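# Fold the towel in half on the table

## Task

Leave the towel doubled over once, one end laid onto the other with the edges about even and no extra creases. It must lie flat and entirely on the table top, away from the basket, with no lumps or raised parts. Release it and pull the grippers away at the end; a fold that stays only because the robot is pinning it does not count.

## Robot and tools

Robot: two 6-joint arms, left_arm and right_arm, each ending in a two-finger parallel gripper. Every pose reported is in one shared scene frame. Its origin sits on the table surface midway between the arms, +z is up, +x reaches out across the table, and left_arm is on the +y side. The arm names do not refer to sides of any camera image. Base of left_arm: (+0.007, +0.296, 0) m, quat_wxyz (+0.998, 0, 0, +0.059). Base of right_arm: (-0.024, -0.279, 0) m, quat_wxyz (+0.997, 0, 0, -0.081). On each gripper the fingers extend along its +z axis and close along its y axis. end_effector_position is the spot between the pads, roughly 1 cm short of the fingertips.

execute_actions takes "actions", a list holding zero or one item, plus an optional "pictures" boolean. An empty list commands nothing and returns the state with images. A move item is {"rows": [...], "steps": n}: 1 to 15 rows, n from 10 to 15 (default 15), each step lasting 1/30 s. One row is used per step, and the final row keeps being used if steps outnumber rows. A wait item is {"steps": n} with n up to 300; it returns once n steps have elapsed since the previous result, and your reply time is counted in them. A refused call does nothing to the robot. Images arrive only with an empty list or "pictures": true.

Every row is one list of 14 numbers, each in [-1, 1], covering both arms even if one stays still: left_arm waist, shoulder, elbow, wrist pitch, wrist yaw, wrist roll, opening, then the same seven for right_arm. The six joint values are offsets, not poses. They are measured from the joint angles printed in the most recent result that lists them. Before any such result exists in the scene, and for a second or later call inside the same reply, they count from where the arm is when the action begins. They are never measured from the preceding row. Scale: 1.0 equals 1.202 rad for the waist, 1.258 shoulder, 1.238 elbow, 2.073 wrist pitch, 2.022 for wrist yaw and for wrist roll. An all-zero row is not a hold; it pulls the arm back to the reference angles. Stated joint ranges in radians, same order: waist -2.618 to 3.054, shoulder 0.000 to 3.142, elbow 0.000 to 3.142, wrist pitch -1.571 to 1.571, wrist yaw -1.571 to 1.571, wrist roll -2.094 to 2.094. Asking for more than 0.036 rad beyond a limit gets the call refused; the true stop may lie 0.036 rad either side, and overshooting requests are clipped there, which may be flagged by "joint sent to its limit" (possibly about an earlier action). The opening value is absolute: +1 fully open, -1 closed.

Motion limits: on every step each joint target is kept within a lead of its measured angle of 0.202 rad (waist), 0.258 (shoulder), 0.238 (elbow), 0.573 (wrist pitch), 0.522 (wrist yaw and roll), and targets that would shift the gripper over 70 mm are scaled back. Big offsets therefore need several actions. Friction may leave a joint up to 0.031 rad short, and offsets below that may not move it. Between calls the arms keep heading to the last row's target until everything has nearly stopped or a step is HELD.

Results: a state line with each gripper's end_effector_position (m) and end_effector_quat_wxyz; the printed position gets less accurate at long reach. Joint positions and Joint velocities blocks per arm give six angles in rad plus gripper opening in metres (0.093 open to 0.000 closed, about 1 mm error). grip_measured uses the -1..+1 scale: pads meet near -0.94, each millimetre of object width adds about 0.0208, and each gripper has its own offset up to 0.02. To keep a grasp, keep sending the same closing value. Pad force caps at about 50 to 62 N, less on material under about 5 mm thick, so a thin towel grips weakly. "joint command not followed" means a clearance check altered some joint targets; HELD marks steps where your row was partly or wholly not sent. Joint torque readings are total drive output with offsets and noise. The result for an action is captured 10 steps before it ends; those steps run while you reply. MOTOR HOT appears at 75 °C; OVER-TEMPERATURE FAULT lines report a stop at 90 °C (that arm halts 10 s) or at 100 °C (the arm goes limp and falls). Long holding heats motors.

zoom_image: "camera" (cam_head_left, cam_head_right, cam_high, cam_left_wrist, cam_right_wrist, all 504x504) and "region" [x0, y0, x1, y1] in pixels from the top-left, no larger than 504 by 504. read_manual: optional "section", only "licences". finished_scene: "scene", the number of the current scene; it ends and grades it irreversibly. Replying without a tool call also ends things.

Avoid: knocking anything off the table, letting the arms collide or shove each other, dropping or slamming items, pressing very hard, and overheating. Brief external tugs on held items or nudges to loose objects can happen. Quick, smooth, low-effort motion is preferred.

Each tool is called after ">>>" by a JSON object that holds its "fn" and its "kwargs".

## Session

>>> {"fn": "execute_actions", "kwargs": {"actions": []}}

Scene clock: 0.00 s of 6870.00 s.
left_arm: end_effector_position=(+0.3819, +0.3433, +0.3924) grip_measured=+0.994 end_effector_quat_wxyz=(+0.697, -0.046, +0.714, +0.042) | right_arm: end_effector_position=(+0.3478, -0.3322, +0.3946) grip_measured=+0.999 end_effector_quat_wxyz=(+0.700, +0.053, +0.711, -0.043)
Joint positions: left_arm=[ 0.008  1.055  1.035 -0.004  0.002 -0.004  0.093] | right_arm=[ 0.016  1.043  1.03  -0.003 -0.012  0.012  0.093]
Joint velocities: left_arm=[ 0.002  0.012  0.012 -0.022 -0.066 -0.007  0.001] | right_arm=[ 0.007  0.017  0.012 -0.022 -0.022 -0.051 -0.   ]
Joint torques (N m, as the arm reports them, + toward a larger angle): no reading
Motor temperatures (°C, as the motors report them): left_arm=[22 22 21 25 24 25] | right_arm=[22 24 24 22 22 21]

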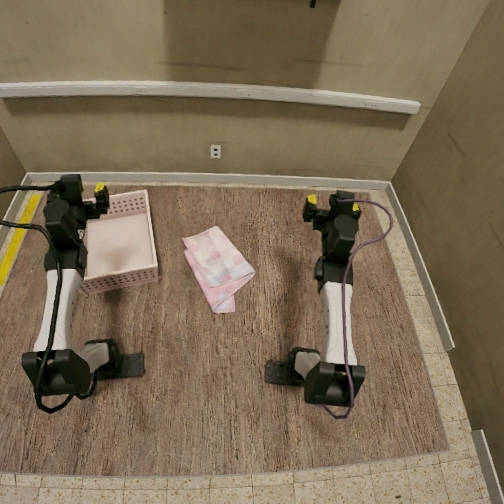

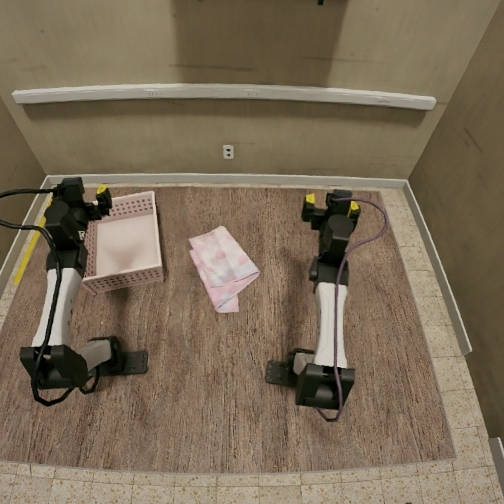

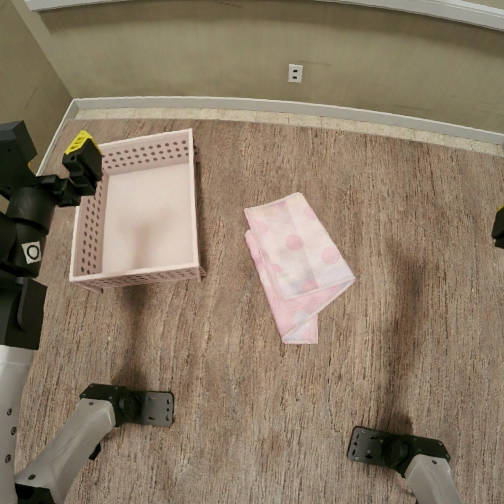

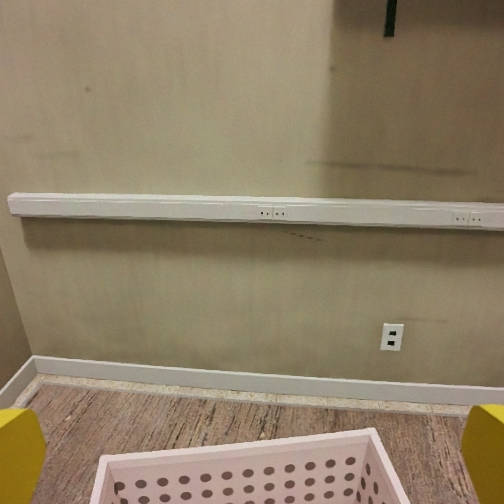

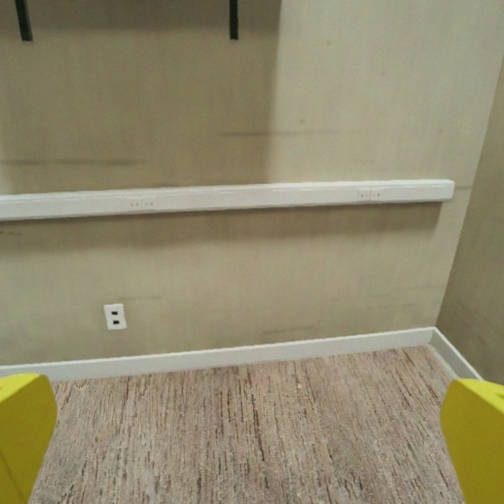

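>>> {"fn": "zoom_image", "kwargs": {"camera": "cam_high", "region": [210, 170, 390, 360]}}

>>> {"fn": "zoom_image", "kwargs": {"camera": "cam_head_left", "region": [160, 210, 280, 330]}}

Region (210, 170, 390, 360) of cam_high's 504x504 image, scaled by 2.653, with more detail than that image has; it fills the left 477 columns of this view, and the rest is white.

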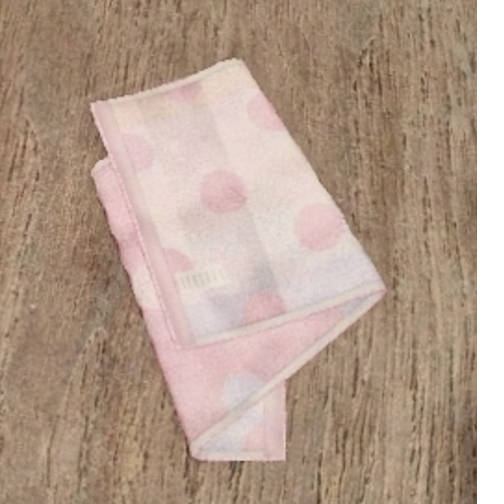

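Region (160, 210, 280, 330) of cam_head_left's 504x504 image, scaled by 4.200, with more detail than that image has.

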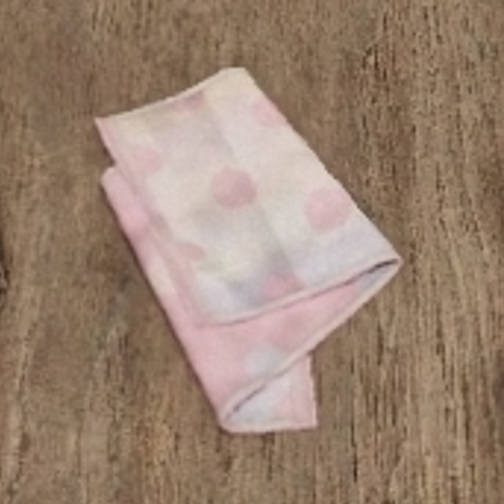

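>>> {"fn": "execute_actions", "kwargs": {"actions": [{"rows": [[-0.453,0.878,0.693,-0.448,0,0,1,0.753,0.839,0.671,-0.642,0,0,1]], "steps": 15}]}}

>>> {"fn": "execute_actions", "kwargs": {"actions": [{"steps": 45}], "pictures": true}}

Scene clock: 4.57 s of 6870.00 s.
left_arm: end_effector_position=(+0.4243, +0.2661, +0.3572) grip_measured=+0.994 end_effector_quat_wxyz=(+0.587, +0.025, +0.809, -0.019) | right_arm: end_effector_position=(+0.3936, -0.2561, +0.3547) grip_measured=+0.999 end_effector_quat_wxyz=(+0.585, -0.017, +0.811, +0.019)
Joint positions: left_arm=[-0.195  1.282  1.305 -0.337 -0.013 -0.005  0.093] | right_arm=[ 0.22   1.279  1.298 -0.339  0.003  0.013  0.093]
Joint velocities: left_arm=[-1.297  1.624  1.56  -1.883 -0.007  0.007 -0.001] | right_arm=[ 1.277  1.653  1.556 -1.927  0.007  0.007 -0.   ]
Joint torques (N m, as the arm reports them, + toward a larger angle): left_arm=[-0.6  -3.62  8.81  1.78  0.1  -0.11] | right_arm=[ 0.78 -3.65  7.7   2.16  0.02 -0.09]
Motor temperatures (°C, as the motors report them): left_arm=[22 22 22 27 24 25] | right_arm=[22 24 25 23 22 21]
Steps of this call (steps 1 to 90: nothing new was sent; then 1.40 s passed at rest; steps 91 to 95: the first 5 steps of this action). Readings (joint positions):
91: left_arm=[-0.012 1.075 1.069 -0.068 -0.010 -0.005] | right_arm=[0.037 1.064 1.064 -0.068 0.001 0.013]
92: left_arm=[-0.053 1.118 1.128 -0.139 -0.013 -0.005] | right_arm=[0.078 1.109 1.124 -0.140 0.004 0.013]
94: left_arm=[-0.148 1.225 1.248 -0.271 -0.013 -0.005] | right_arm=[0.173 1.220 1.242 -0.272 0.004 0.013]
95: the state above

Scene clock: 6.07 s of 6870.00 s.
left_arm: end_effector_position=(+0.4629, +0.0883, +0.0840) grip_measured=+0.994 end_effector_quat_wxyz=(+0.163, +0.206, +0.964, -0.037) | right_arm: end_effector_position=(+0.2641, -0.0013, +0.0855) grip_measured=+0.999 end_effector_quat_wxyz=(-0.022, -0.365, +0.931, +0.001)
Joint positions: left_arm=[-0.544  2.175  1.864 -0.924  0.002 -0.005  0.093] | right_arm=[ 0.923  2.118  1.834 -1.325 -0.018  0.013  0.093]
Joint velocities: left_arm=[ 0.007 -0.002 -0.012 -0.037  0.051 -0.022 -0.001] | right_arm=[-0.002  0.002 -0.017 -0.081  0.037  0.007 -0.001]
Joint torques (N m, as the arm reports them, + toward a larger angle): left_arm=[  0.71 -13.69  10.41   0.96   0.05  -0.11] | right_arm=[  0.   -11.9    8.05   0.2    0.12  -0.09]
Motor temperatures (°C, as the motors report them): left_arm=[22 23 23 27 24 25] | right_arm=[22 25 25 23 22 21]
Kept back: nothing.
Steps of this call (steps 1 to 10: the last 10 steps of your previous action; steps 11 to 45: the robot went on to your last target). Readings (joint positions):
1: left_arm=[-0.240 1.339 1.360 -0.405 -0.012 -0.005] | right_arm=[0.266 1.338 1.352 -0.407 0.003 0.013]
2: left_arm=[-0.286 1.398 1.415 -0.469 -0.012 -0.005] | right_arm=[0.311 1.399 1.406 -0.475 0.002 0.013]
4: left_arm=[-0.379 1.521 1.526 -0.582 -0.011 -0.005] | right_arm=[0.401 1.519 1.510 -0.610 0.001 0.013]
8: left_arm=[-0.521 1.822 1.804 -0.749 -0.003 -0.005] | right_arm=[0.575 1.762 1.707 -0.866 0.000 0.013]
45: the state above
All arms were judged still, so your last target was given up. Only a new action makes them travel on or press farther. Fingers that are still opening or closing keep moving.

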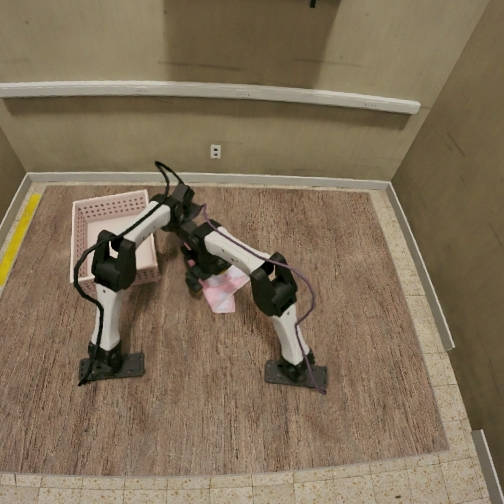

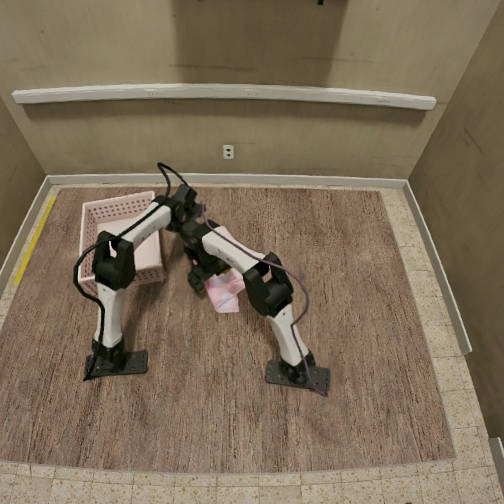

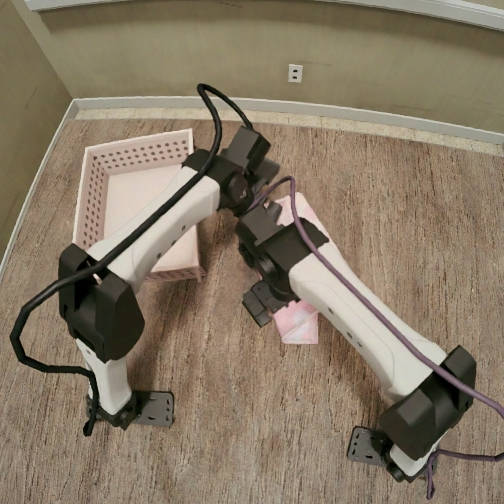

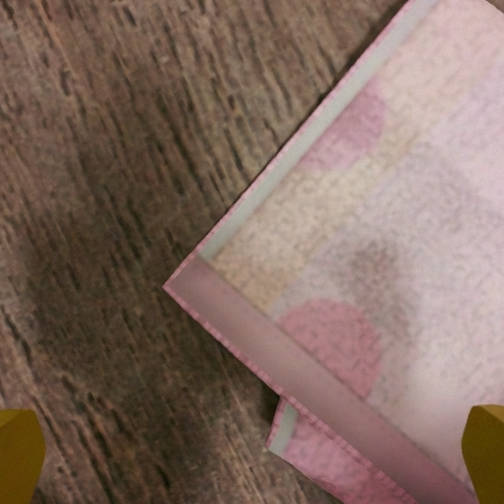

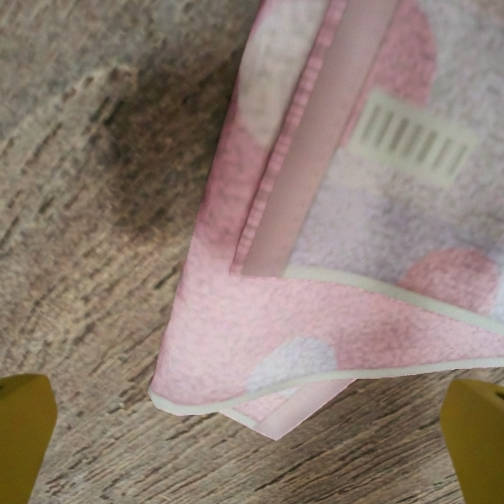

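>>> {"fn": "execute_actions", "kwargs": {"actions": [{"rows": [[0.038,0.045,-0.067,0.101,0,0,0.1,-0.006,-0.015,-0.159,0.122,0,0,-0.3]], "steps": 15}]}}

>>> {"fn": "execute_actions", "kwargs": {"actions": [{"steps": 15}], "pictures": true}}

Scene clock: 9.60 s of 6870.00 s.
left_arm: end_effector_position=(+0.4831, +0.0971, +0.0608) grip_measured=+0.110 end_effector_quat_wxyz=(+0.185, +0.190, +0.963, -0.039) | right_arm: end_effector_position=(+0.2580, -0.0071, +0.0482) grip_measured=-0.232 end_effector_quat_wxyz=(-0.022, -0.365, +0.931, +0.001)
Joint positions: left_arm=[-0.512  2.209  1.81  -0.791  0.003 -0.005  0.05 ] | right_arm=[ 0.923  2.104  1.662 -1.169 -0.018  0.013  0.034]
Joint velocities: left_arm=[ 0.203  0.295 -0.208  0.403  0.022  0.022 -0.02 ] | right_arm=[-0.012  0.168 -0.437  0.344  0.081  0.022 -0.135]
Joint torques (N m, as the arm reports them, + toward a larger angle): left_arm=[  0.13 -12.55   6.27   1.31   0.07  -0.11] | right_arm=[ -0.41 -11.26   6.13   0.74   0.06  -0.07]
Motor temperatures (°C, as the motors report them): left_arm=[22 25 23 27 24 25] | right_arm=[22 26 26 23 22 21]
Steps of this call (steps 1 to 90: nothing new was sent; then 0.37 s passed at rest; steps 91 to 95: the first 5 steps of this action). Readings (joint positions):
91: left_arm=[-0.541 2.176 1.850 -0.896 0.003 -0.005] | right_arm=[0.923 2.108 1.796 -1.279 -0.018 0.013]
92: left_arm=[-0.536 2.179 1.837 -0.858 0.003 -0.005] | right_arm=[0.923 2.096 1.747 -1.230 -0.018 0.013]
94: left_arm=[-0.520 2.198 1.817 -0.807 0.003 -0.005] | right_arm=[0.923 2.098 1.680 -1.183 -0.018 0.013]
95: the state above

Scene clock: 10.10 s of 6870.00 s.
left_arm: end_effector_position=(+0.4923, +0.1015, +0.0479) grip_measured=+0.102 end_effector_quat_wxyz=(+0.193, +0.183, +0.963, -0.039) | right_arm: end_effector_position=(+0.2677, +0.0021, +0.0411) grip_measured=-0.297 end_effector_quat_wxyz=(+0.003, -0.365, +0.931, +0.011)
Joint positions: left_arm=[-0.498  2.234  1.794 -0.735  0.003 -0.005  0.05 ] | right_arm=[ 0.923  2.111  1.645 -1.091 -0.018  0.013  0.031]
Joint velocities: left_arm=[ 0.017  0.002  0.007  0.081 -0.007 -0.007 -0.   ] | right_arm=[-0.002  0.002 -0.002  0.051  0.037 -0.037 -0.001]
Joint torques (N m, as the arm reports them, + toward a larger angle): left_arm=[  0.05 -13.26   6.76   1.33   0.03  -0.12] | right_arm=[ -0.4  -11.2    5.42   0.61   0.07  -0.08]
Motor temperatures (°C, as the motors report them): left_arm=[22 25 23 27 24 25] | right_arm=[22 27 26 23 22 21]
Kept back: nothing.
Steps of this call (steps 1 to 10: the last 10 steps of your previous action; steps 11 to 15: the robot went on to your last target). Readings (joint positions):
1: left_arm=[-0.506 2.218 1.804 -0.780 0.003 -0.005] | right_arm=[0.923 2.108 1.651 -1.158 -0.018 0.013]
2: left_arm=[-0.501 2.226 1.800 -0.772 0.003 -0.005] | right_arm=[0.923 2.111 1.646 -1.147 -0.018 0.013]
4: left_arm=[-0.498 2.233 1.795 -0.763 0.003 -0.005] | right_arm=[0.923 2.111 1.645 -1.129 -0.018 0.013]
8: left_arm=[-0.498 2.234 1.794 -0.744 0.003 -0.005] | right_arm=[0.923 2.111 1.645 -1.102 -0.018 0.013]
15: the state above

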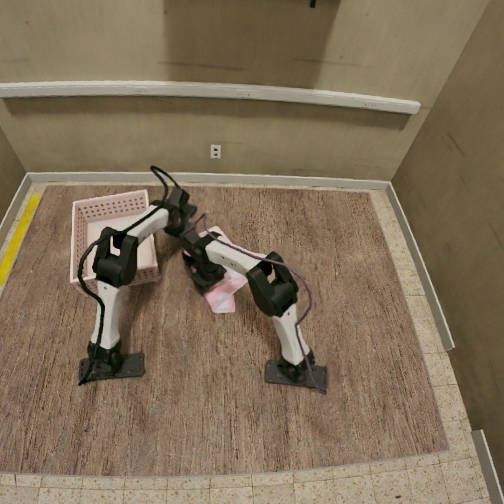

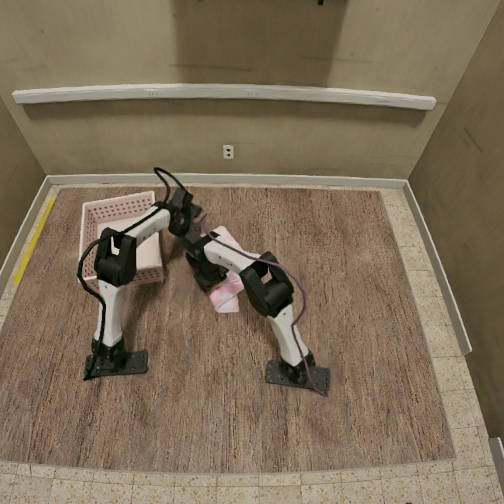

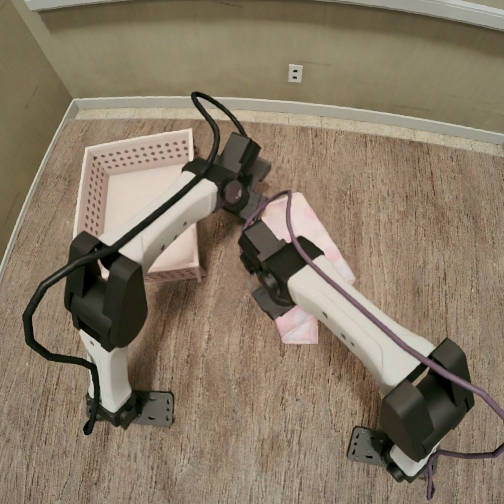

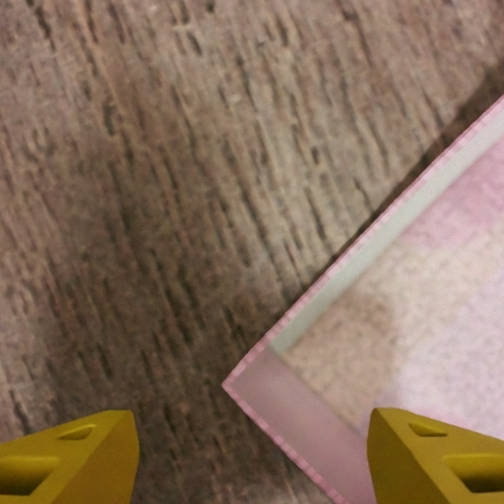

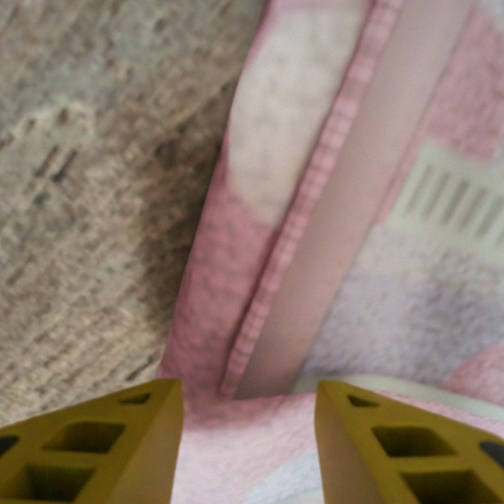

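>>> {"fn": "execute_actions", "kwargs": {"actions": [{"rows": [[-0.022,0.029,-0.097,0.077,0,0,0.1,-0.03,0.019,-0.061,0.05,0,0,-0.3]], "steps": 15}]}}

>>> {"fn": "execute_actions", "kwargs": {"actions": [{"steps": 15}], "pictures": true}}

Scene clock: 11.77 s of 6870.00 s.
left_arm: end_effector_position=(+0.4848, +0.0964, +0.0171) grip_measured=+0.102 end_effector_quat_wxyz=(+0.188, +0.190, +0.963, -0.040) | right_arm: end_effector_position=(+0.2731, -0.0069, +0.0227) grip_measured=-0.297 end_effector_quat_wxyz=(+0.001, -0.353, +0.935, +0.010)
Joint positions: left_arm=[-0.512  2.253  1.703 -0.633  0.003 -0.005  0.05 ] | right_arm=[ 0.898  2.126  1.593 -1.029 -0.019  0.013  0.031]
Joint velocities: left_arm=[-0.12   0.252 -0.281  0.183 -0.081  0.022  0.001] | right_arm=[-0.154  0.115 -0.125  0.139 -0.037 -0.037 -0.   ]
Joint torques (N m, as the arm reports them, + toward a larger angle): left_arm=[ -0.47 -12.95   6.71   1.46   0.08  -0.12] | right_arm=[  0.06 -10.16   4.82   0.68   0.07  -0.08]
Motor temperatures (°C, as the motors report them): left_arm=[22 26 24 27 24 25] | right_arm=[22 27 26 23 22 21]
Steps of this call (steps 1 to 15: the robot went on to your last target; steps 16 to 45: nothing new was sent; steps 46 to 50: the first 5 steps of this action). Readings (joint positions):
46: left_arm=[-0.499 2.233 1.774 -0.703 0.003 -0.005] | right_arm=[0.921 2.111 1.634 -1.073 -0.019 0.013]
47: left_arm=[-0.501 2.232 1.752 -0.671 0.003 -0.005] | right_arm=[0.916 2.112 1.622 -1.055 -0.019 0.013]
49: left_arm=[-0.509 2.244 1.714 -0.640 0.003 -0.005] | right_arm=[0.903 2.121 1.600 -1.035 -0.019 0.013]
50: the state above

Scene clock: 12.27 s of 6870.00 s.
left_arm: end_effector_position=(+0.4891, +0.0922, +0.0133) grip_measured=+0.101 end_effector_quat_wxyz=(+0.200, +0.191, +0.960, -0.043) | right_arm: end_effector_position=(+0.2748, -0.0068, +0.0221) grip_measured=-0.297 end_effector_quat_wxyz=(+0.003, -0.351, +0.936, +0.013)
Joint positions: left_arm=[-0.517  2.262  1.693 -0.591  0.003 -0.007  0.05 ] | right_arm=[ 0.894  2.126  1.591 -1.021 -0.021  0.013  0.031]
Joint velocities: left_arm=[-0.022 -0.007 -0.007  0.081  0.037 -0.037  0.001] | right_arm=[-0.012 -0.017 -0.007 -0.022  0.007 -0.095 -0.001]
Joint torques (N m, as the arm reports them, + toward a larger angle): left_arm=[ -0.63 -12.38   6.11   1.31   0.05  -0.09] | right_arm=[-0.4  -9.58  4.31  0.8   0.08 -0.07]
Motor temperatures (°C, as the motors report them): left_arm=[22 26 24 27 24 25] | right_arm=[22 28 26 23 22 21]
Kept back: nothing.
Steps of this call (steps 1 to 10: the last 10 steps of your previous action; steps 11 to 15: the robot went on to your last target). Readings (joint positions):
1: left_arm=[-0.515 2.261 1.695 -0.628 0.003 -0.006] | right_arm=[0.894 2.128 1.591 -1.027 -0.020 0.013]
2: left_arm=[-0.517 2.264 1.693 -0.616 0.003 -0.007] | right_arm=[0.894 2.127 1.591 -1.024 -0.021 0.013]
4: left_arm=[-0.517 2.262 1.693 -0.597 0.003 -0.007] | right_arm=[0.894 2.126 1.591 -1.021 -0.021 0.013]
8: left_arm=[-0.517 2.262 1.693 -0.592 0.003 -0.007] | right_arm=[0.894 2.126 1.591 -1.021 -0.021 0.013]
15: the state above

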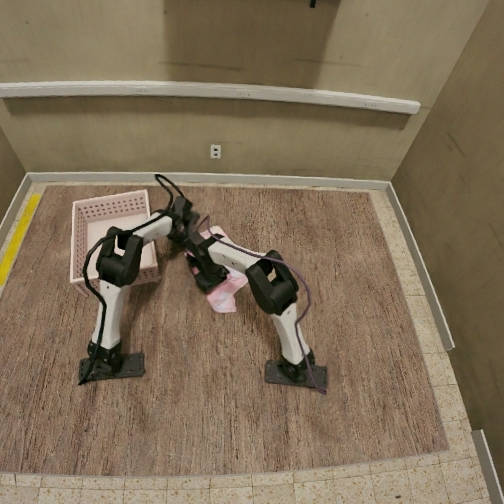

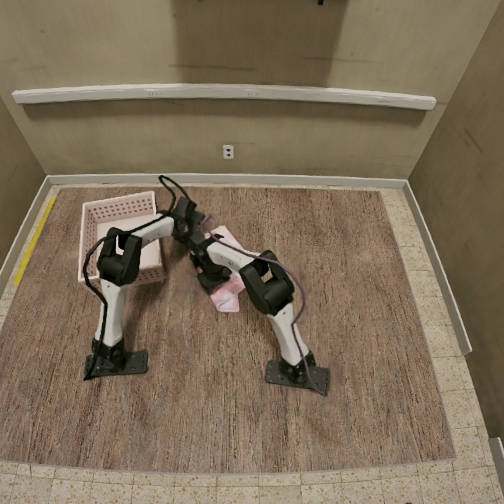

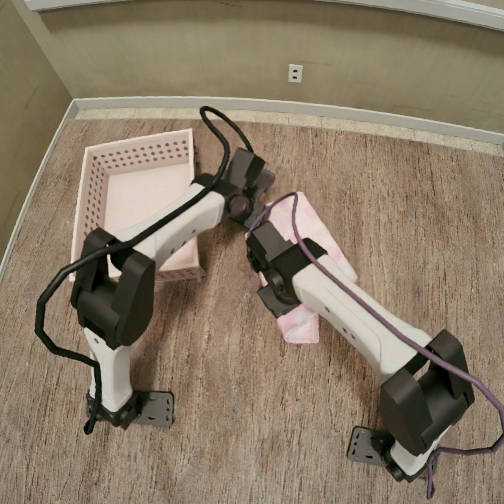

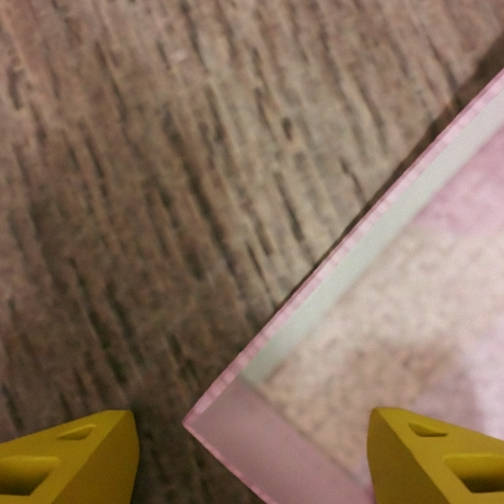

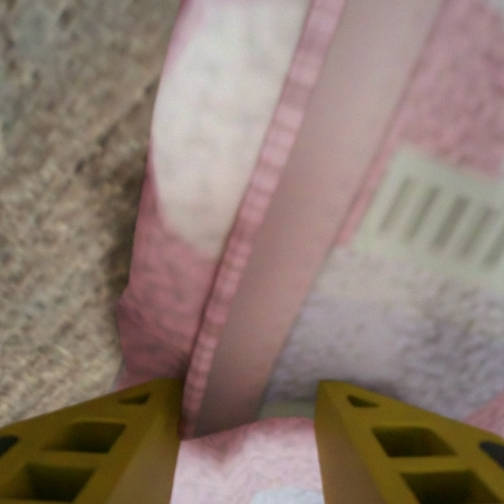

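>>> {"fn": "execute_actions", "kwargs": {"actions": [{"rows": [[0,0.005,-0.015,0,0,0,-0.1,0,0.005,-0.015,0,0,0,-0.4],[0,0.005,-0.015,0,0,0,-0.25,0,0.005,-0.015,0,0,0,-0.5],[0,0.005,-0.015,0,0,0,-0.4,0,0.005,-0.015,0,0,0,-0.6],[0,0.005,-0.015,0,0,0,-0.55,0,0.005,-0.015,0,0,0,-0.7],[0,0.005,-0.015,0,0,0,-0.7,0,0.005,-0.015,0,0,0,-0.8],[0,0.005,-0.015,0,0,0,-0.85,0,0.005,-0.015,0,0,0,-0.9],[0,0.005,-0.015,0,0,0,-1,0,0.005,-0.015,0,0,0,-1]], "steps": 12}]}}

>>> {"fn": "execute_actions", "kwargs": {"actions": [{"rows": [[0,-0.03,0.11,-0.08,0,0,-1,0,-0.03,0.11,-0.08,0,0,-1]], "steps": 15}]}}

>>> {"fn": "execute_actions", "kwargs": {"actions": [{"steps": 12}], "pictures": true}}

Scene clock: 12.83 s of 6870.00 s.
left_arm: end_effector_position=(+0.4891, +0.0922, +0.0133) grip_measured=-0.173 end_effector_quat_wxyz=(+0.200, +0.191, +0.960, -0.043) | right_arm: end_effector_position=(+0.2749, -0.0071, +0.0221) grip_measured=-0.453 end_effector_quat_wxyz=(+0.003, -0.351, +0.936, +0.012)
Joint positions: left_arm=[-0.517  2.262  1.693 -0.591  0.003 -0.007  0.037] | right_arm=[ 0.894  2.126  1.591 -1.022 -0.02   0.013  0.023]
Joint velocities: left_arm=[-0.002 -0.027 -0.007  0.051  0.022 -0.066 -0.157] | right_arm=[-0.012 -0.002 -0.012  0.037  0.095 -0.037 -0.09 ]
Joint torques (N m, as the arm reports them, + toward a larger angle): left_arm=[  0.04 -12.57   6.08   1.18   0.04  -0.11] | right_arm=[ 0.15 -9.8   4.52  0.44 -0.02 -0.08]
Motor temperatures (°C, as the motors report them): left_arm=[22 27 24 27 24 25] | right_arm=[22 28 26 23 22 21]
Steps of this call (steps 1 to 15: the robot went on to your last target; steps 16 to 17: the first 2 steps of this action). Readings (joint positions):
16: left_arm=[-0.517 2.262 1.693 -0.591 0.003 -0.007] | right_arm=[0.894 2.126 1.591 -1.022 -0.021 0.013]
17: the state above

Scene clock: 13.33 s of 6870.00 s.
left_arm: end_effector_position=(+0.4956, +0.0895, +0.0447) grip_measured=-0.998 end_effector_quat_wxyz=(+0.204, +0.191, +0.959, -0.044) | right_arm: end_effector_position=(+0.2796, -0.0011, +0.0547) grip_measured=-0.987 end_effector_quat_wxyz=(+0.010, -0.351, +0.936, +0.019)
Joint positions: left_arm=[-0.517  2.249  1.797 -0.699  0.003 -0.007  0.   ] | right_arm=[ 0.894  2.108  1.696 -1.126 -0.028  0.013  0.   ]
Joint velocities: left_arm=[ 0.002 -0.222  0.3   -0.198  0.022 -0.037  0.   ] | right_arm=[-0.012 -0.227  0.261 -0.168 -0.007 -0.066  0.   ]
Joint torques (N m, as the arm reports them, + toward a larger angle): left_arm=[  0.08 -13.98   9.15   0.89   0.07  -0.11] | right_arm=[  0.14 -10.85   7.08   0.15   0.06  -0.08]
Motor temperatures (°C, as the motors report them): left_arm=[22 27 24 27 24 25] | right_arm=[22 28 26 23 22 21]
Steps of this call (steps 1 to 10: the last 10 steps of your previous action; steps 11 to 15: the first 5 steps of this action, its rows measured from where the robot was after step 10). Readings (joint positions):
10: left_arm=[-0.517 2.262 1.693 -0.591 0.003 -0.007] | right_arm=[0.894 2.126 1.591 -1.022 -0.028 0.013]
11: left_arm=[-0.517 2.264 1.716 -0.625 0.003 -0.007] | right_arm=[0.894 2.127 1.613 -1.052 -0.028 0.013]
12: left_arm=[-0.517 2.265 1.742 -0.660 0.003 -0.007] | right_arm=[0.894 2.128 1.640 -1.084 -0.028 0.013]
14: left_arm=[-0.517 2.256 1.784 -0.693 0.003 -0.007] | right_arm=[0.894 2.116 1.684 -1.118 -0.028 0.013]
15: the state above

Scene clock: 13.73 s of 6870.00 s.
left_arm: end_effector_position=(+0.4918, +0.0911, +0.0562) grip_measured=-0.998 end_effector_quat_wxyz=(+0.200, +0.191, +0.960, -0.043) | right_arm: end_effector_position=(+0.2737, -0.0065, +0.0623) grip_measured=-0.987 end_effector_quat_wxyz=(-0.002, -0.351, +0.936, +0.014)
Joint positions: left_arm=[-0.517  2.229  1.813 -0.744  0.003 -0.007  0.   ] | right_arm=[ 0.894  2.096  1.708 -1.176 -0.028  0.013  0.   ]
Joint velocities: left_arm=[ 0.002 -0.017  0.002 -0.007 -0.066  0.051  0.   ] | right_arm=[ 0.002 -0.002 -0.017  0.037 -0.022 -0.022  0.   ]
Joint torques (N m, as the arm reports them, + toward a larger angle): left_arm=[  0.04 -13.41   9.38   1.09   0.06  -0.12] | right_arm=[  0.16 -10.82   7.54   0.3    0.06  -0.08]
Motor temperatures (°C, as the motors report them): left_arm=[22 27 24 27 24 25] | right_arm=[22 28 26 23 22 21]
Kept back: nothing.
Steps of this call (steps 1 to 10: the last 10 steps of your previous action; steps 11 to 12: the robot went on to your last target). Readings (joint positions):
1: left_arm=[-0.517 2.241 1.805 -0.704 0.003 -0.007] | right_arm=[0.894 2.102 1.703 -1.133 -0.028 0.013]
2: left_arm=[-0.517 2.235 1.810 -0.709 0.003 -0.007] | right_arm=[0.894 2.098 1.707 -1.140 -0.028 0.013]
4: left_arm=[-0.517 2.229 1.813 -0.716 0.003 -0.007] | right_arm=[0.894 2.096 1.708 -1.152 -0.028 0.013]
8: left_arm=[-0.517 2.229 1.813 -0.736 0.003 -0.007] | right_arm=[0.894 2.096 1.708 -1.170 -0.028 0.013]
12: the state above

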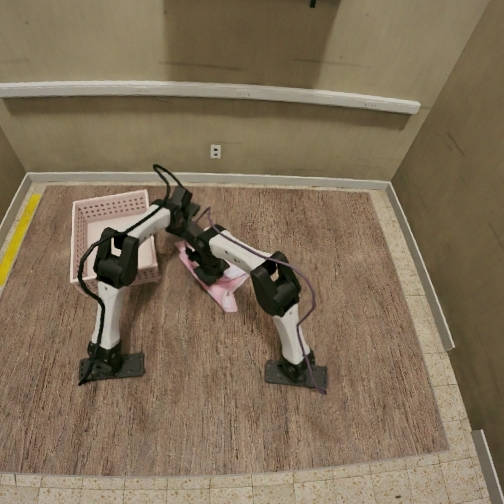

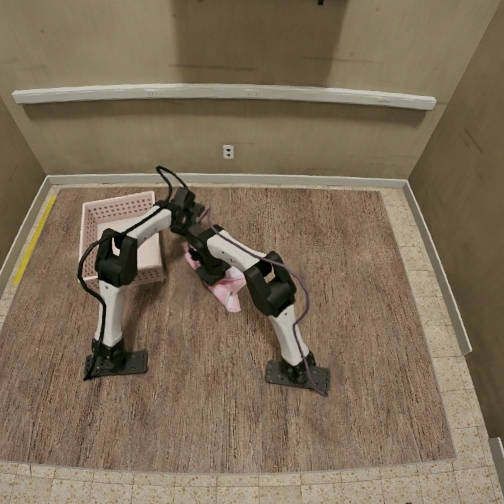

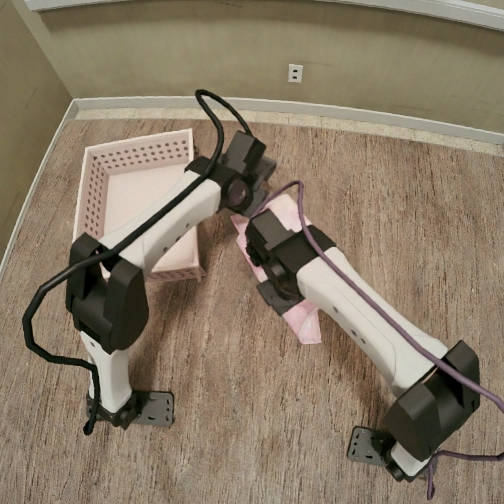

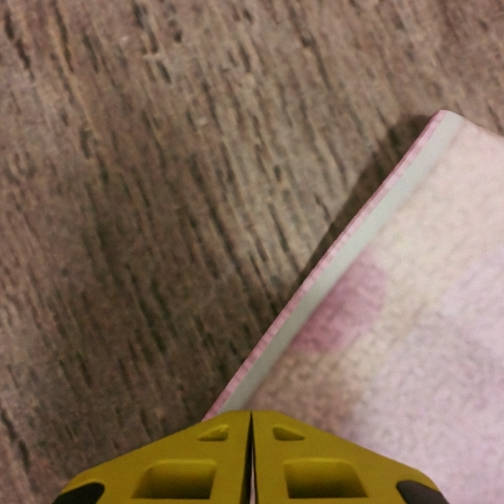

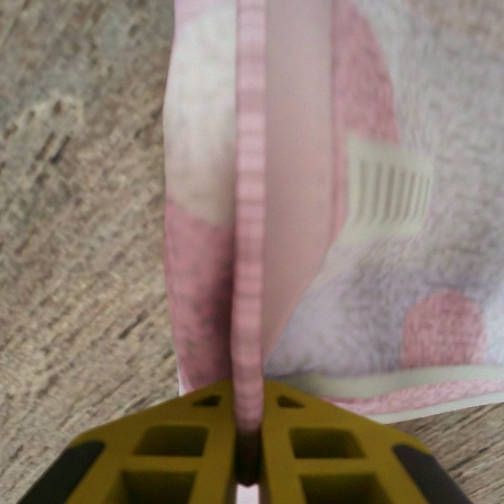

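>>> {"fn": "execute_actions", "kwargs": {"actions": [{"rows": [[0.03,-0.03,0,0,0,0,-0.2,0,0.025,-0.09,0.065,0,0,-1],[0.03,-0.03,0,0,0,0,-0.2,0,0.025,-0.09,0.065,0,0,-1],[0.03,-0.03,0,0,0,0,-0.2,0,0.025,-0.09,0.065,0,0,-1],[0.03,-0.03,0,0,0,0,-0.2,0,0.025,-0.09,0.065,0,0,-1],[0.03,-0.03,0,0,0,0,-0.2,0,0.025,-0.09,0.065,0,0,-1],[0.03,-0.03,0,0,0,0,-0.2,0,0.025,-0.09,0.065,0,0,-1],[0.03,-0.03,0,0,0,0,-0.2,0,0.025,-0.09,0.065,0,0,-1],[0.03,-0.03,0,0,0,0,-0.2,0,0.025,-0.09,0.065,0,0,-1],[0.03,-0.03,0,0,0,0,-0.2,0,0.025,-0.09,0.065,0,0,-0.7],[0.03,-0.03,0,0,0,0,-0.2,0,0.025,-0.09,0.065,0,0,-0.3]], "steps": 15}]}}

>>> {"fn": "execute_actions", "kwargs": {"actions": [{"rows": [[0,0,0,0,0,0,-0.2,0,-0.03,0.14,-0.1,0,0,-0.3]], "steps": 15}]}}

>>> {"fn": "execute_actions", "kwargs": {"actions": [{"steps": 12}], "pictures": true}}

Scene clock: 15.13 s of 6870.00 s.
left_arm: end_effector_position=(+0.4960, +0.1023, +0.0614) grip_measured=-0.207 end_effector_quat_wxyz=(+0.203, +0.180, +0.962, -0.041) | right_arm: end_effector_position=(+0.2683, -0.0113, +0.0326) grip_measured=-0.987 end_effector_quat_wxyz=(-0.015, -0.351, +0.936, +0.009)
Joint positions: left_arm=[-0.494  2.218  1.813 -0.748  0.004 -0.007  0.035] | right_arm=[ 0.894  2.118  1.622 -1.096 -0.028  0.013  0.   ]
Joint velocities: left_arm=[ 0.168 -0.076 -0.007 -0.007  0.051 -0.037  0.011] | right_arm=[ 0.002  0.232 -0.237  0.227 -0.037 -0.037  0.   ]
Joint torques (N m, as the arm reports them, + toward a larger angle): left_arm=[  0.29 -14.88   7.94   1.24   0.04  -0.12] | right_arm=[  0.17 -10.53   5.19   0.62   0.06  -0.09]
Motor temperatures (°C, as the motors report them): left_arm=[22 28 24 27 24 25] | right_arm=[22 29 26 23 22 21]
Steps of this call (steps 1 to 30: the robot went on to your last target; steps 31 to 37: nothing new was sent; steps 38 to 42: the first 5 steps of this action). Readings (joint positions):
38: left_arm=[-0.514 2.228 1.813 -0.748 0.004 -0.007] | right_arm=[0.894 2.096 1.690 -1.157 -0.028 0.013]
39: left_arm=[-0.511 2.226 1.813 -0.748 0.004 -0.007] | right_arm=[0.894 2.096 1.670 -1.131 -0.028 0.013]
41: left_arm=[-0.499 2.221 1.813 -0.748 0.004 -0.007] | right_arm=[0.894 2.110 1.633 -1.103 -0.028 0.013]
42: the state above

Scene clock: 15.63 s of 6870.00 s.
left_arm: end_effector_position=(+0.4985, +0.1078, +0.0645) grip_measured=-0.202 end_effector_quat_wxyz=(+0.207, +0.174, +0.962, -0.041) | right_arm: end_effector_position=(+0.2791, -0.0018, +0.0690) grip_measured=-0.303 end_effector_quat_wxyz=(+0.004, -0.351, +0.936, +0.016)
Joint positions: left_arm=[-0.482  2.212  1.813 -0.748  0.004 -0.007  0.036] | right_arm=[ 0.894  2.109  1.754 -1.197 -0.026  0.013  0.031]
Joint velocities: left_arm=[-0.002  0.002 -0.017 -0.066  0.007 -0.007 -0.   ] | right_arm=[ 0.002 -0.3    0.413 -0.315 -0.007 -0.066  0.   ]
Joint torques (N m, as the arm reports them, + toward a larger angle): left_arm=[  0.07 -12.93   7.98   1.19   0.06  -0.12] | right_arm=[  0.11 -10.6    6.79   0.05   0.06  -0.08]
Motor temperatures (°C, as the motors report them): left_arm=[22 28 24 27 24 25] | right_arm=[22 29 26 23 22 21]
Steps of this call (steps 1 to 10: the last 10 steps of your previous action; steps 11 to 15: the first 5 steps of this action, its rows measured from where the robot was after step 10). Readings (joint positions):
10: left_arm=[-0.482 2.212 1.813 -0.748 0.004 -0.007] | right_arm=[0.894 2.126 1.615 -1.067 -0.026 0.013]
11: left_arm=[-0.482 2.212 1.813 -0.748 0.004 -0.007] | right_arm=[0.894 2.129 1.644 -1.106 -0.026 0.013]
12: left_arm=[-0.482 2.212 1.813 -0.748 0.004 -0.007] | right_arm=[0.894 2.132 1.680 -1.147 -0.026 0.013]
14: left_arm=[-0.482 2.212 1.813 -0.748 0.004 -0.007] | right_arm=[0.894 2.120 1.738 -1.187 -0.026 0.013]
15: the state above

Scene clock: 16.03 s of 6870.00 s.
left_arm: end_effector_position=(+0.4985, +0.1078, +0.0645) grip_measured=-0.202 end_effector_quat_wxyz=(+0.207, +0.174, +0.962, -0.041) | right_arm: end_effector_position=(+0.2714, -0.0087, +0.0808) grip_measured=-0.303 end_effector_quat_wxyz=(-0.009, -0.351, +0.936, +0.011)
Joint positions: left_arm=[-0.482  2.212  1.813 -0.748  0.004 -0.007  0.036] | right_arm=[ 0.894  2.09   1.772 -1.262 -0.026  0.013  0.031]
Joint velocities: left_arm=[ 0.012 -0.002 -0.002 -0.007  0.051 -0.051 -0.001] | right_arm=[-0.007  0.002 -0.007 -0.022  0.051 -0.066 -0.001]
Joint torques (N m, as the arm reports them, + toward a larger angle): left_arm=[  0.01 -12.92   7.98   1.19   0.06  -0.11] | right_arm=[  0.14 -10.32   7.24   0.27   0.06  -0.08]
Motor temperatures (°C, as the motors report them): left_arm=[22 28 24 27 24 25] | right_arm=[22 29 26 23 22 21]
Kept back: nothing.
Steps of this call (steps 1 to 10: the last 10 steps of your previous action; steps 11 to 12: the robot went on to your last target). Readings (joint positions):
1: left_arm=[-0.482 2.212 1.813 -0.748 0.004 -0.007] | right_arm=[0.894 2.100 1.765 -1.206 -0.026 0.013]
2: left_arm=[-0.482 2.212 1.813 -0.748 0.004 -0.007] | right_arm=[0.894 2.094 1.770 -1.215 -0.026 0.013]
4: left_arm=[-0.482 2.212 1.813 -0.748 0.004 -0.007] | right_arm=[0.894 2.090 1.772 -1.230 -0.026 0.013]
8: left_arm=[-0.482 2.212 1.813 -0.748 0.004 -0.007] | right_arm=[0.894 2.090 1.772 -1.254 -0.026 0.013]
12: the state above

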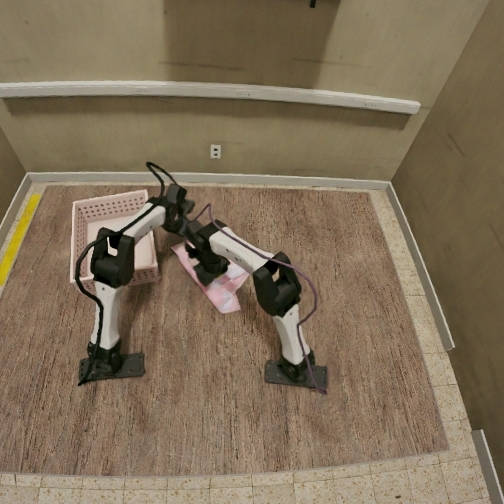

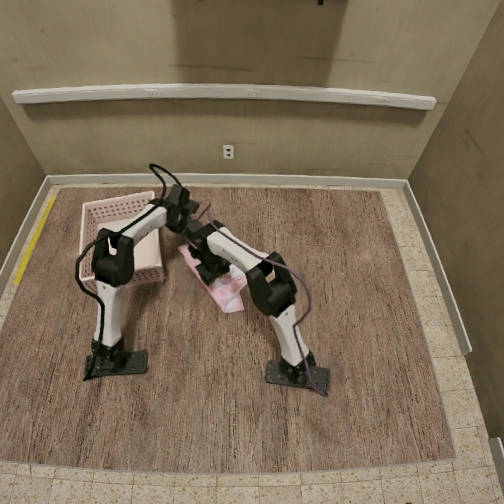

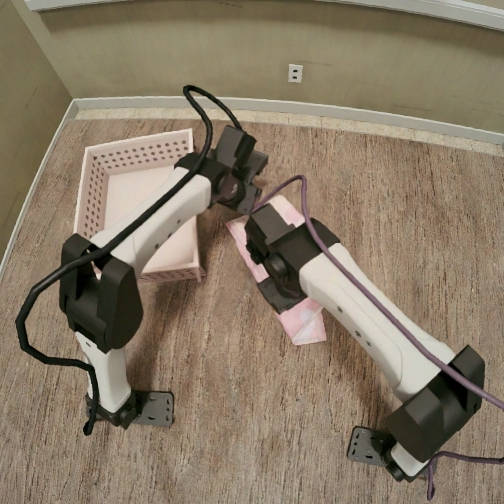

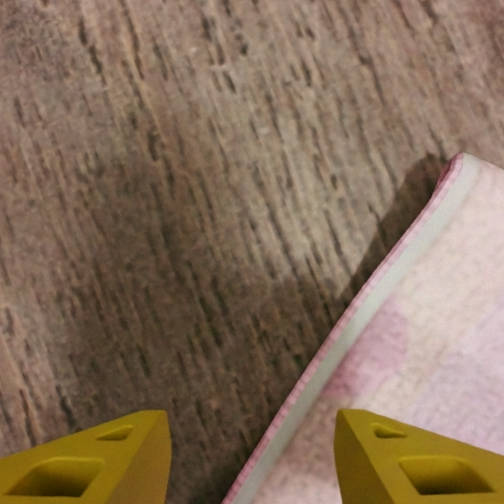

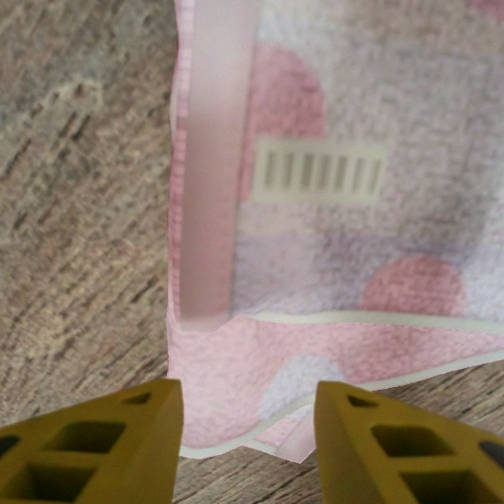

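>>> {"fn": "execute_actions", "kwargs": {"actions": [{"rows": [[0,-0.02,0,-0.01,0,0,-0.2,0,-0.05,-0.06,0.01,0,0,-0.2],[0,-0.04,0,-0.02,0,0,-0.2,0,-0.1,-0.13,0.025,0,0,-0.2],[0,-0.06,0,-0.04,0,0,-0.2,0,-0.15,-0.2,0.04,0,0,-0.2],[0,-0.08,0,-0.06,0,0,-0.2,0,-0.2,-0.27,0.05,0,0,-0.2],[0,-0.1,0,-0.08,0,0,-0.2,0,-0.25,-0.35,0.065,0,0,-0.2],[0,-0.12,0,-0.1,0,0,-0.2,0,-0.3,-0.42,0.08,0,0,-0.2],[0,-0.14,0,-0.12,0,0,-0.2,0,-0.355,-0.505,0.1,0,0,-0.2]], "steps": 15}]}}

>>> {"fn": "execute_actions", "kwargs": {"actions": [{"steps": 18}], "pictures": true}}

Scene clock: 19.37 s of 6870.00 s.
left_arm: end_effector_position=(+0.4870, +0.1122, +0.0766) grip_measured=-0.202 end_effector_quat_wxyz=(+0.194, +0.175, +0.965, -0.038) | right_arm: end_effector_position=(+0.2363, -0.0402, +0.0778) grip_measured=-0.203 end_effector_quat_wxyz=(-0.011, -0.351, +0.936, +0.010)
Joint positions: left_arm=[-0.482  2.175  1.813 -0.81   0.004 -0.007  0.036] | right_arm=[ 0.894  1.909  1.499 -1.174 -0.026  0.013  0.035]
Joint velocities: left_arm=[ 0.012 -0.54  -0.017 -0.769 -0.037 -0.051 -0.   ] | right_arm=[ 0.002 -1.814 -2.459  0.388 -0.095 -0.007  0.001]
Joint torques (N m, as the arm reports them, + toward a larger angle): left_arm=[  0.07 -17.16   7.95   1.22   0.04  -0.12] | right_arm=[  0.16 -10.58   5.76   0.16   0.07  -0.08]
Motor temperatures (°C, as the motors report them): left_arm=[22 30 24 28 24 25] | right_arm=[22 30 27 23 22 21]
Steps of this call (steps 1 to 30: the robot went on to your last target; steps 31 to 95: nothing new was sent; steps 96 to 100: the first 5 steps of this action). Readings (joint positions):
96: left_arm=[-0.482 2.212 1.813 -0.749 0.004 -0.007] | right_arm=[0.894 2.083 1.759 -1.256 -0.026 0.013]
97: left_arm=[-0.482 2.209 1.813 -0.754 0.004 -0.007] | right_arm=[0.894 2.059 1.721 -1.233 -0.026 0.013]
99: left_arm=[-0.482 2.192 1.813 -0.786 0.004 -0.007] | right_arm=[0.894 1.969 1.583 -1.190 -0.026 0.013]
100: the state above

Scene clock: 19.97 s of 6870.00 s.
left_arm: end_effector_position=(+0.4517, +0.1257, +0.1316) grip_measured=-0.202 end_effector_quat_wxyz=(+0.182, +0.175, +0.967, -0.036) | right_arm: end_effector_position=(+0.1876, -0.0838, +0.0733) grip_measured=-0.203 end_effector_quat_wxyz=(+0.000, -0.351, +0.936, +0.014)
Joint positions: left_arm=[-0.482  2.027  1.813 -0.985  0.004 -0.007  0.036] | right_arm=[ 0.894  1.648  1.163 -1.075 -0.026  0.013  0.035]
Joint velocities: left_arm=[-0.007 -0.002 -0.027  0.037 -0.022  0.007  0.001] | right_arm=[-0.027 -0.007 -0.012  0.037 -0.022  0.051 -0.   ]
Joint torques (N m, as the arm reports them, + toward a larger angle): left_arm=[  0.06 -10.68   7.88   0.98   0.06  -0.11] | right_arm=[ 0.16 -6.73  4.8   0.6   0.06 -0.08]
Motor temperatures (°C, as the motors report them): left_arm=[22 30 24 28 24 25] | right_arm=[22 30 27 23 22 21]
Kept back: nothing.
Steps of this call (steps 1 to 10: the last 10 steps of your previous action; steps 11 to 18: the robot went on to your last target). Readings (joint positions):
1: left_arm=[-0.482 2.153 1.813 -0.838 0.004 -0.007] | right_arm=[0.894 1.843 1.413 -1.160 -0.026 0.013]
2: left_arm=[-0.482 2.127 1.813 -0.868 0.004 -0.007] | right_arm=[0.894 1.774 1.328 -1.143 -0.026 0.013]
4: left_arm=[-0.482 2.073 1.813 -0.913 0.004 -0.007] | right_arm=[0.894 1.673 1.209 -1.142 -0.026 0.013]
8: left_arm=[-0.482 2.024 1.813 -0.950 0.004 -0.007] | right_arm=[0.894 1.648 1.163 -1.120 -0.026 0.013]
18: the state above

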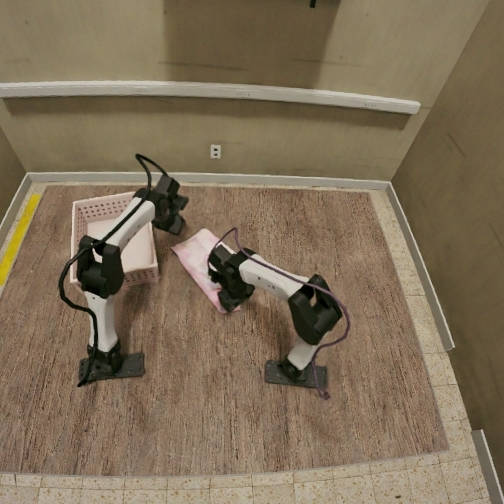

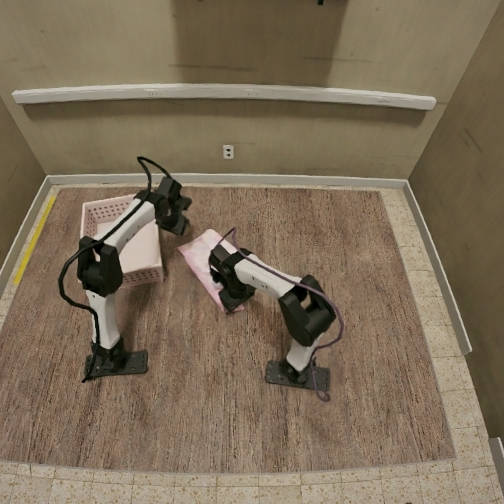

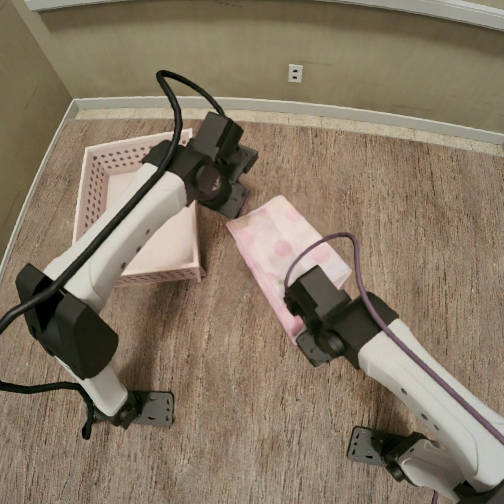

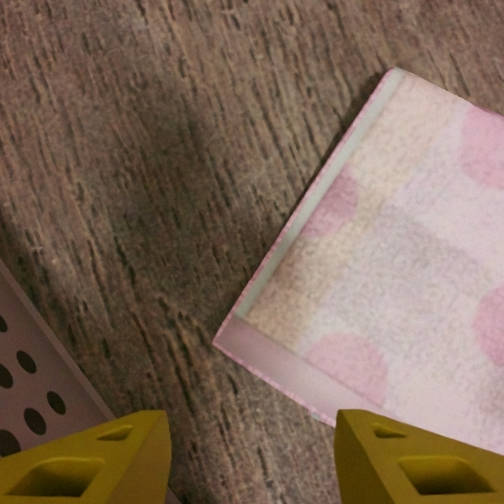

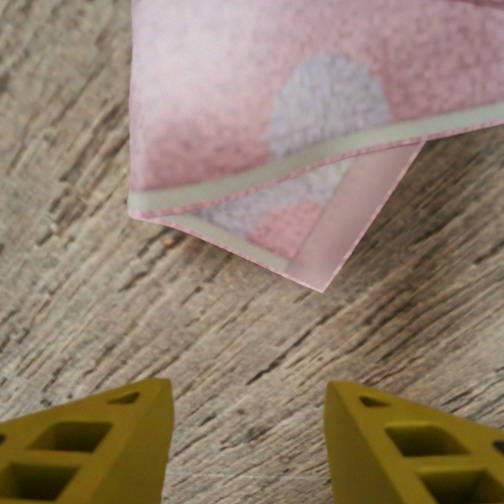

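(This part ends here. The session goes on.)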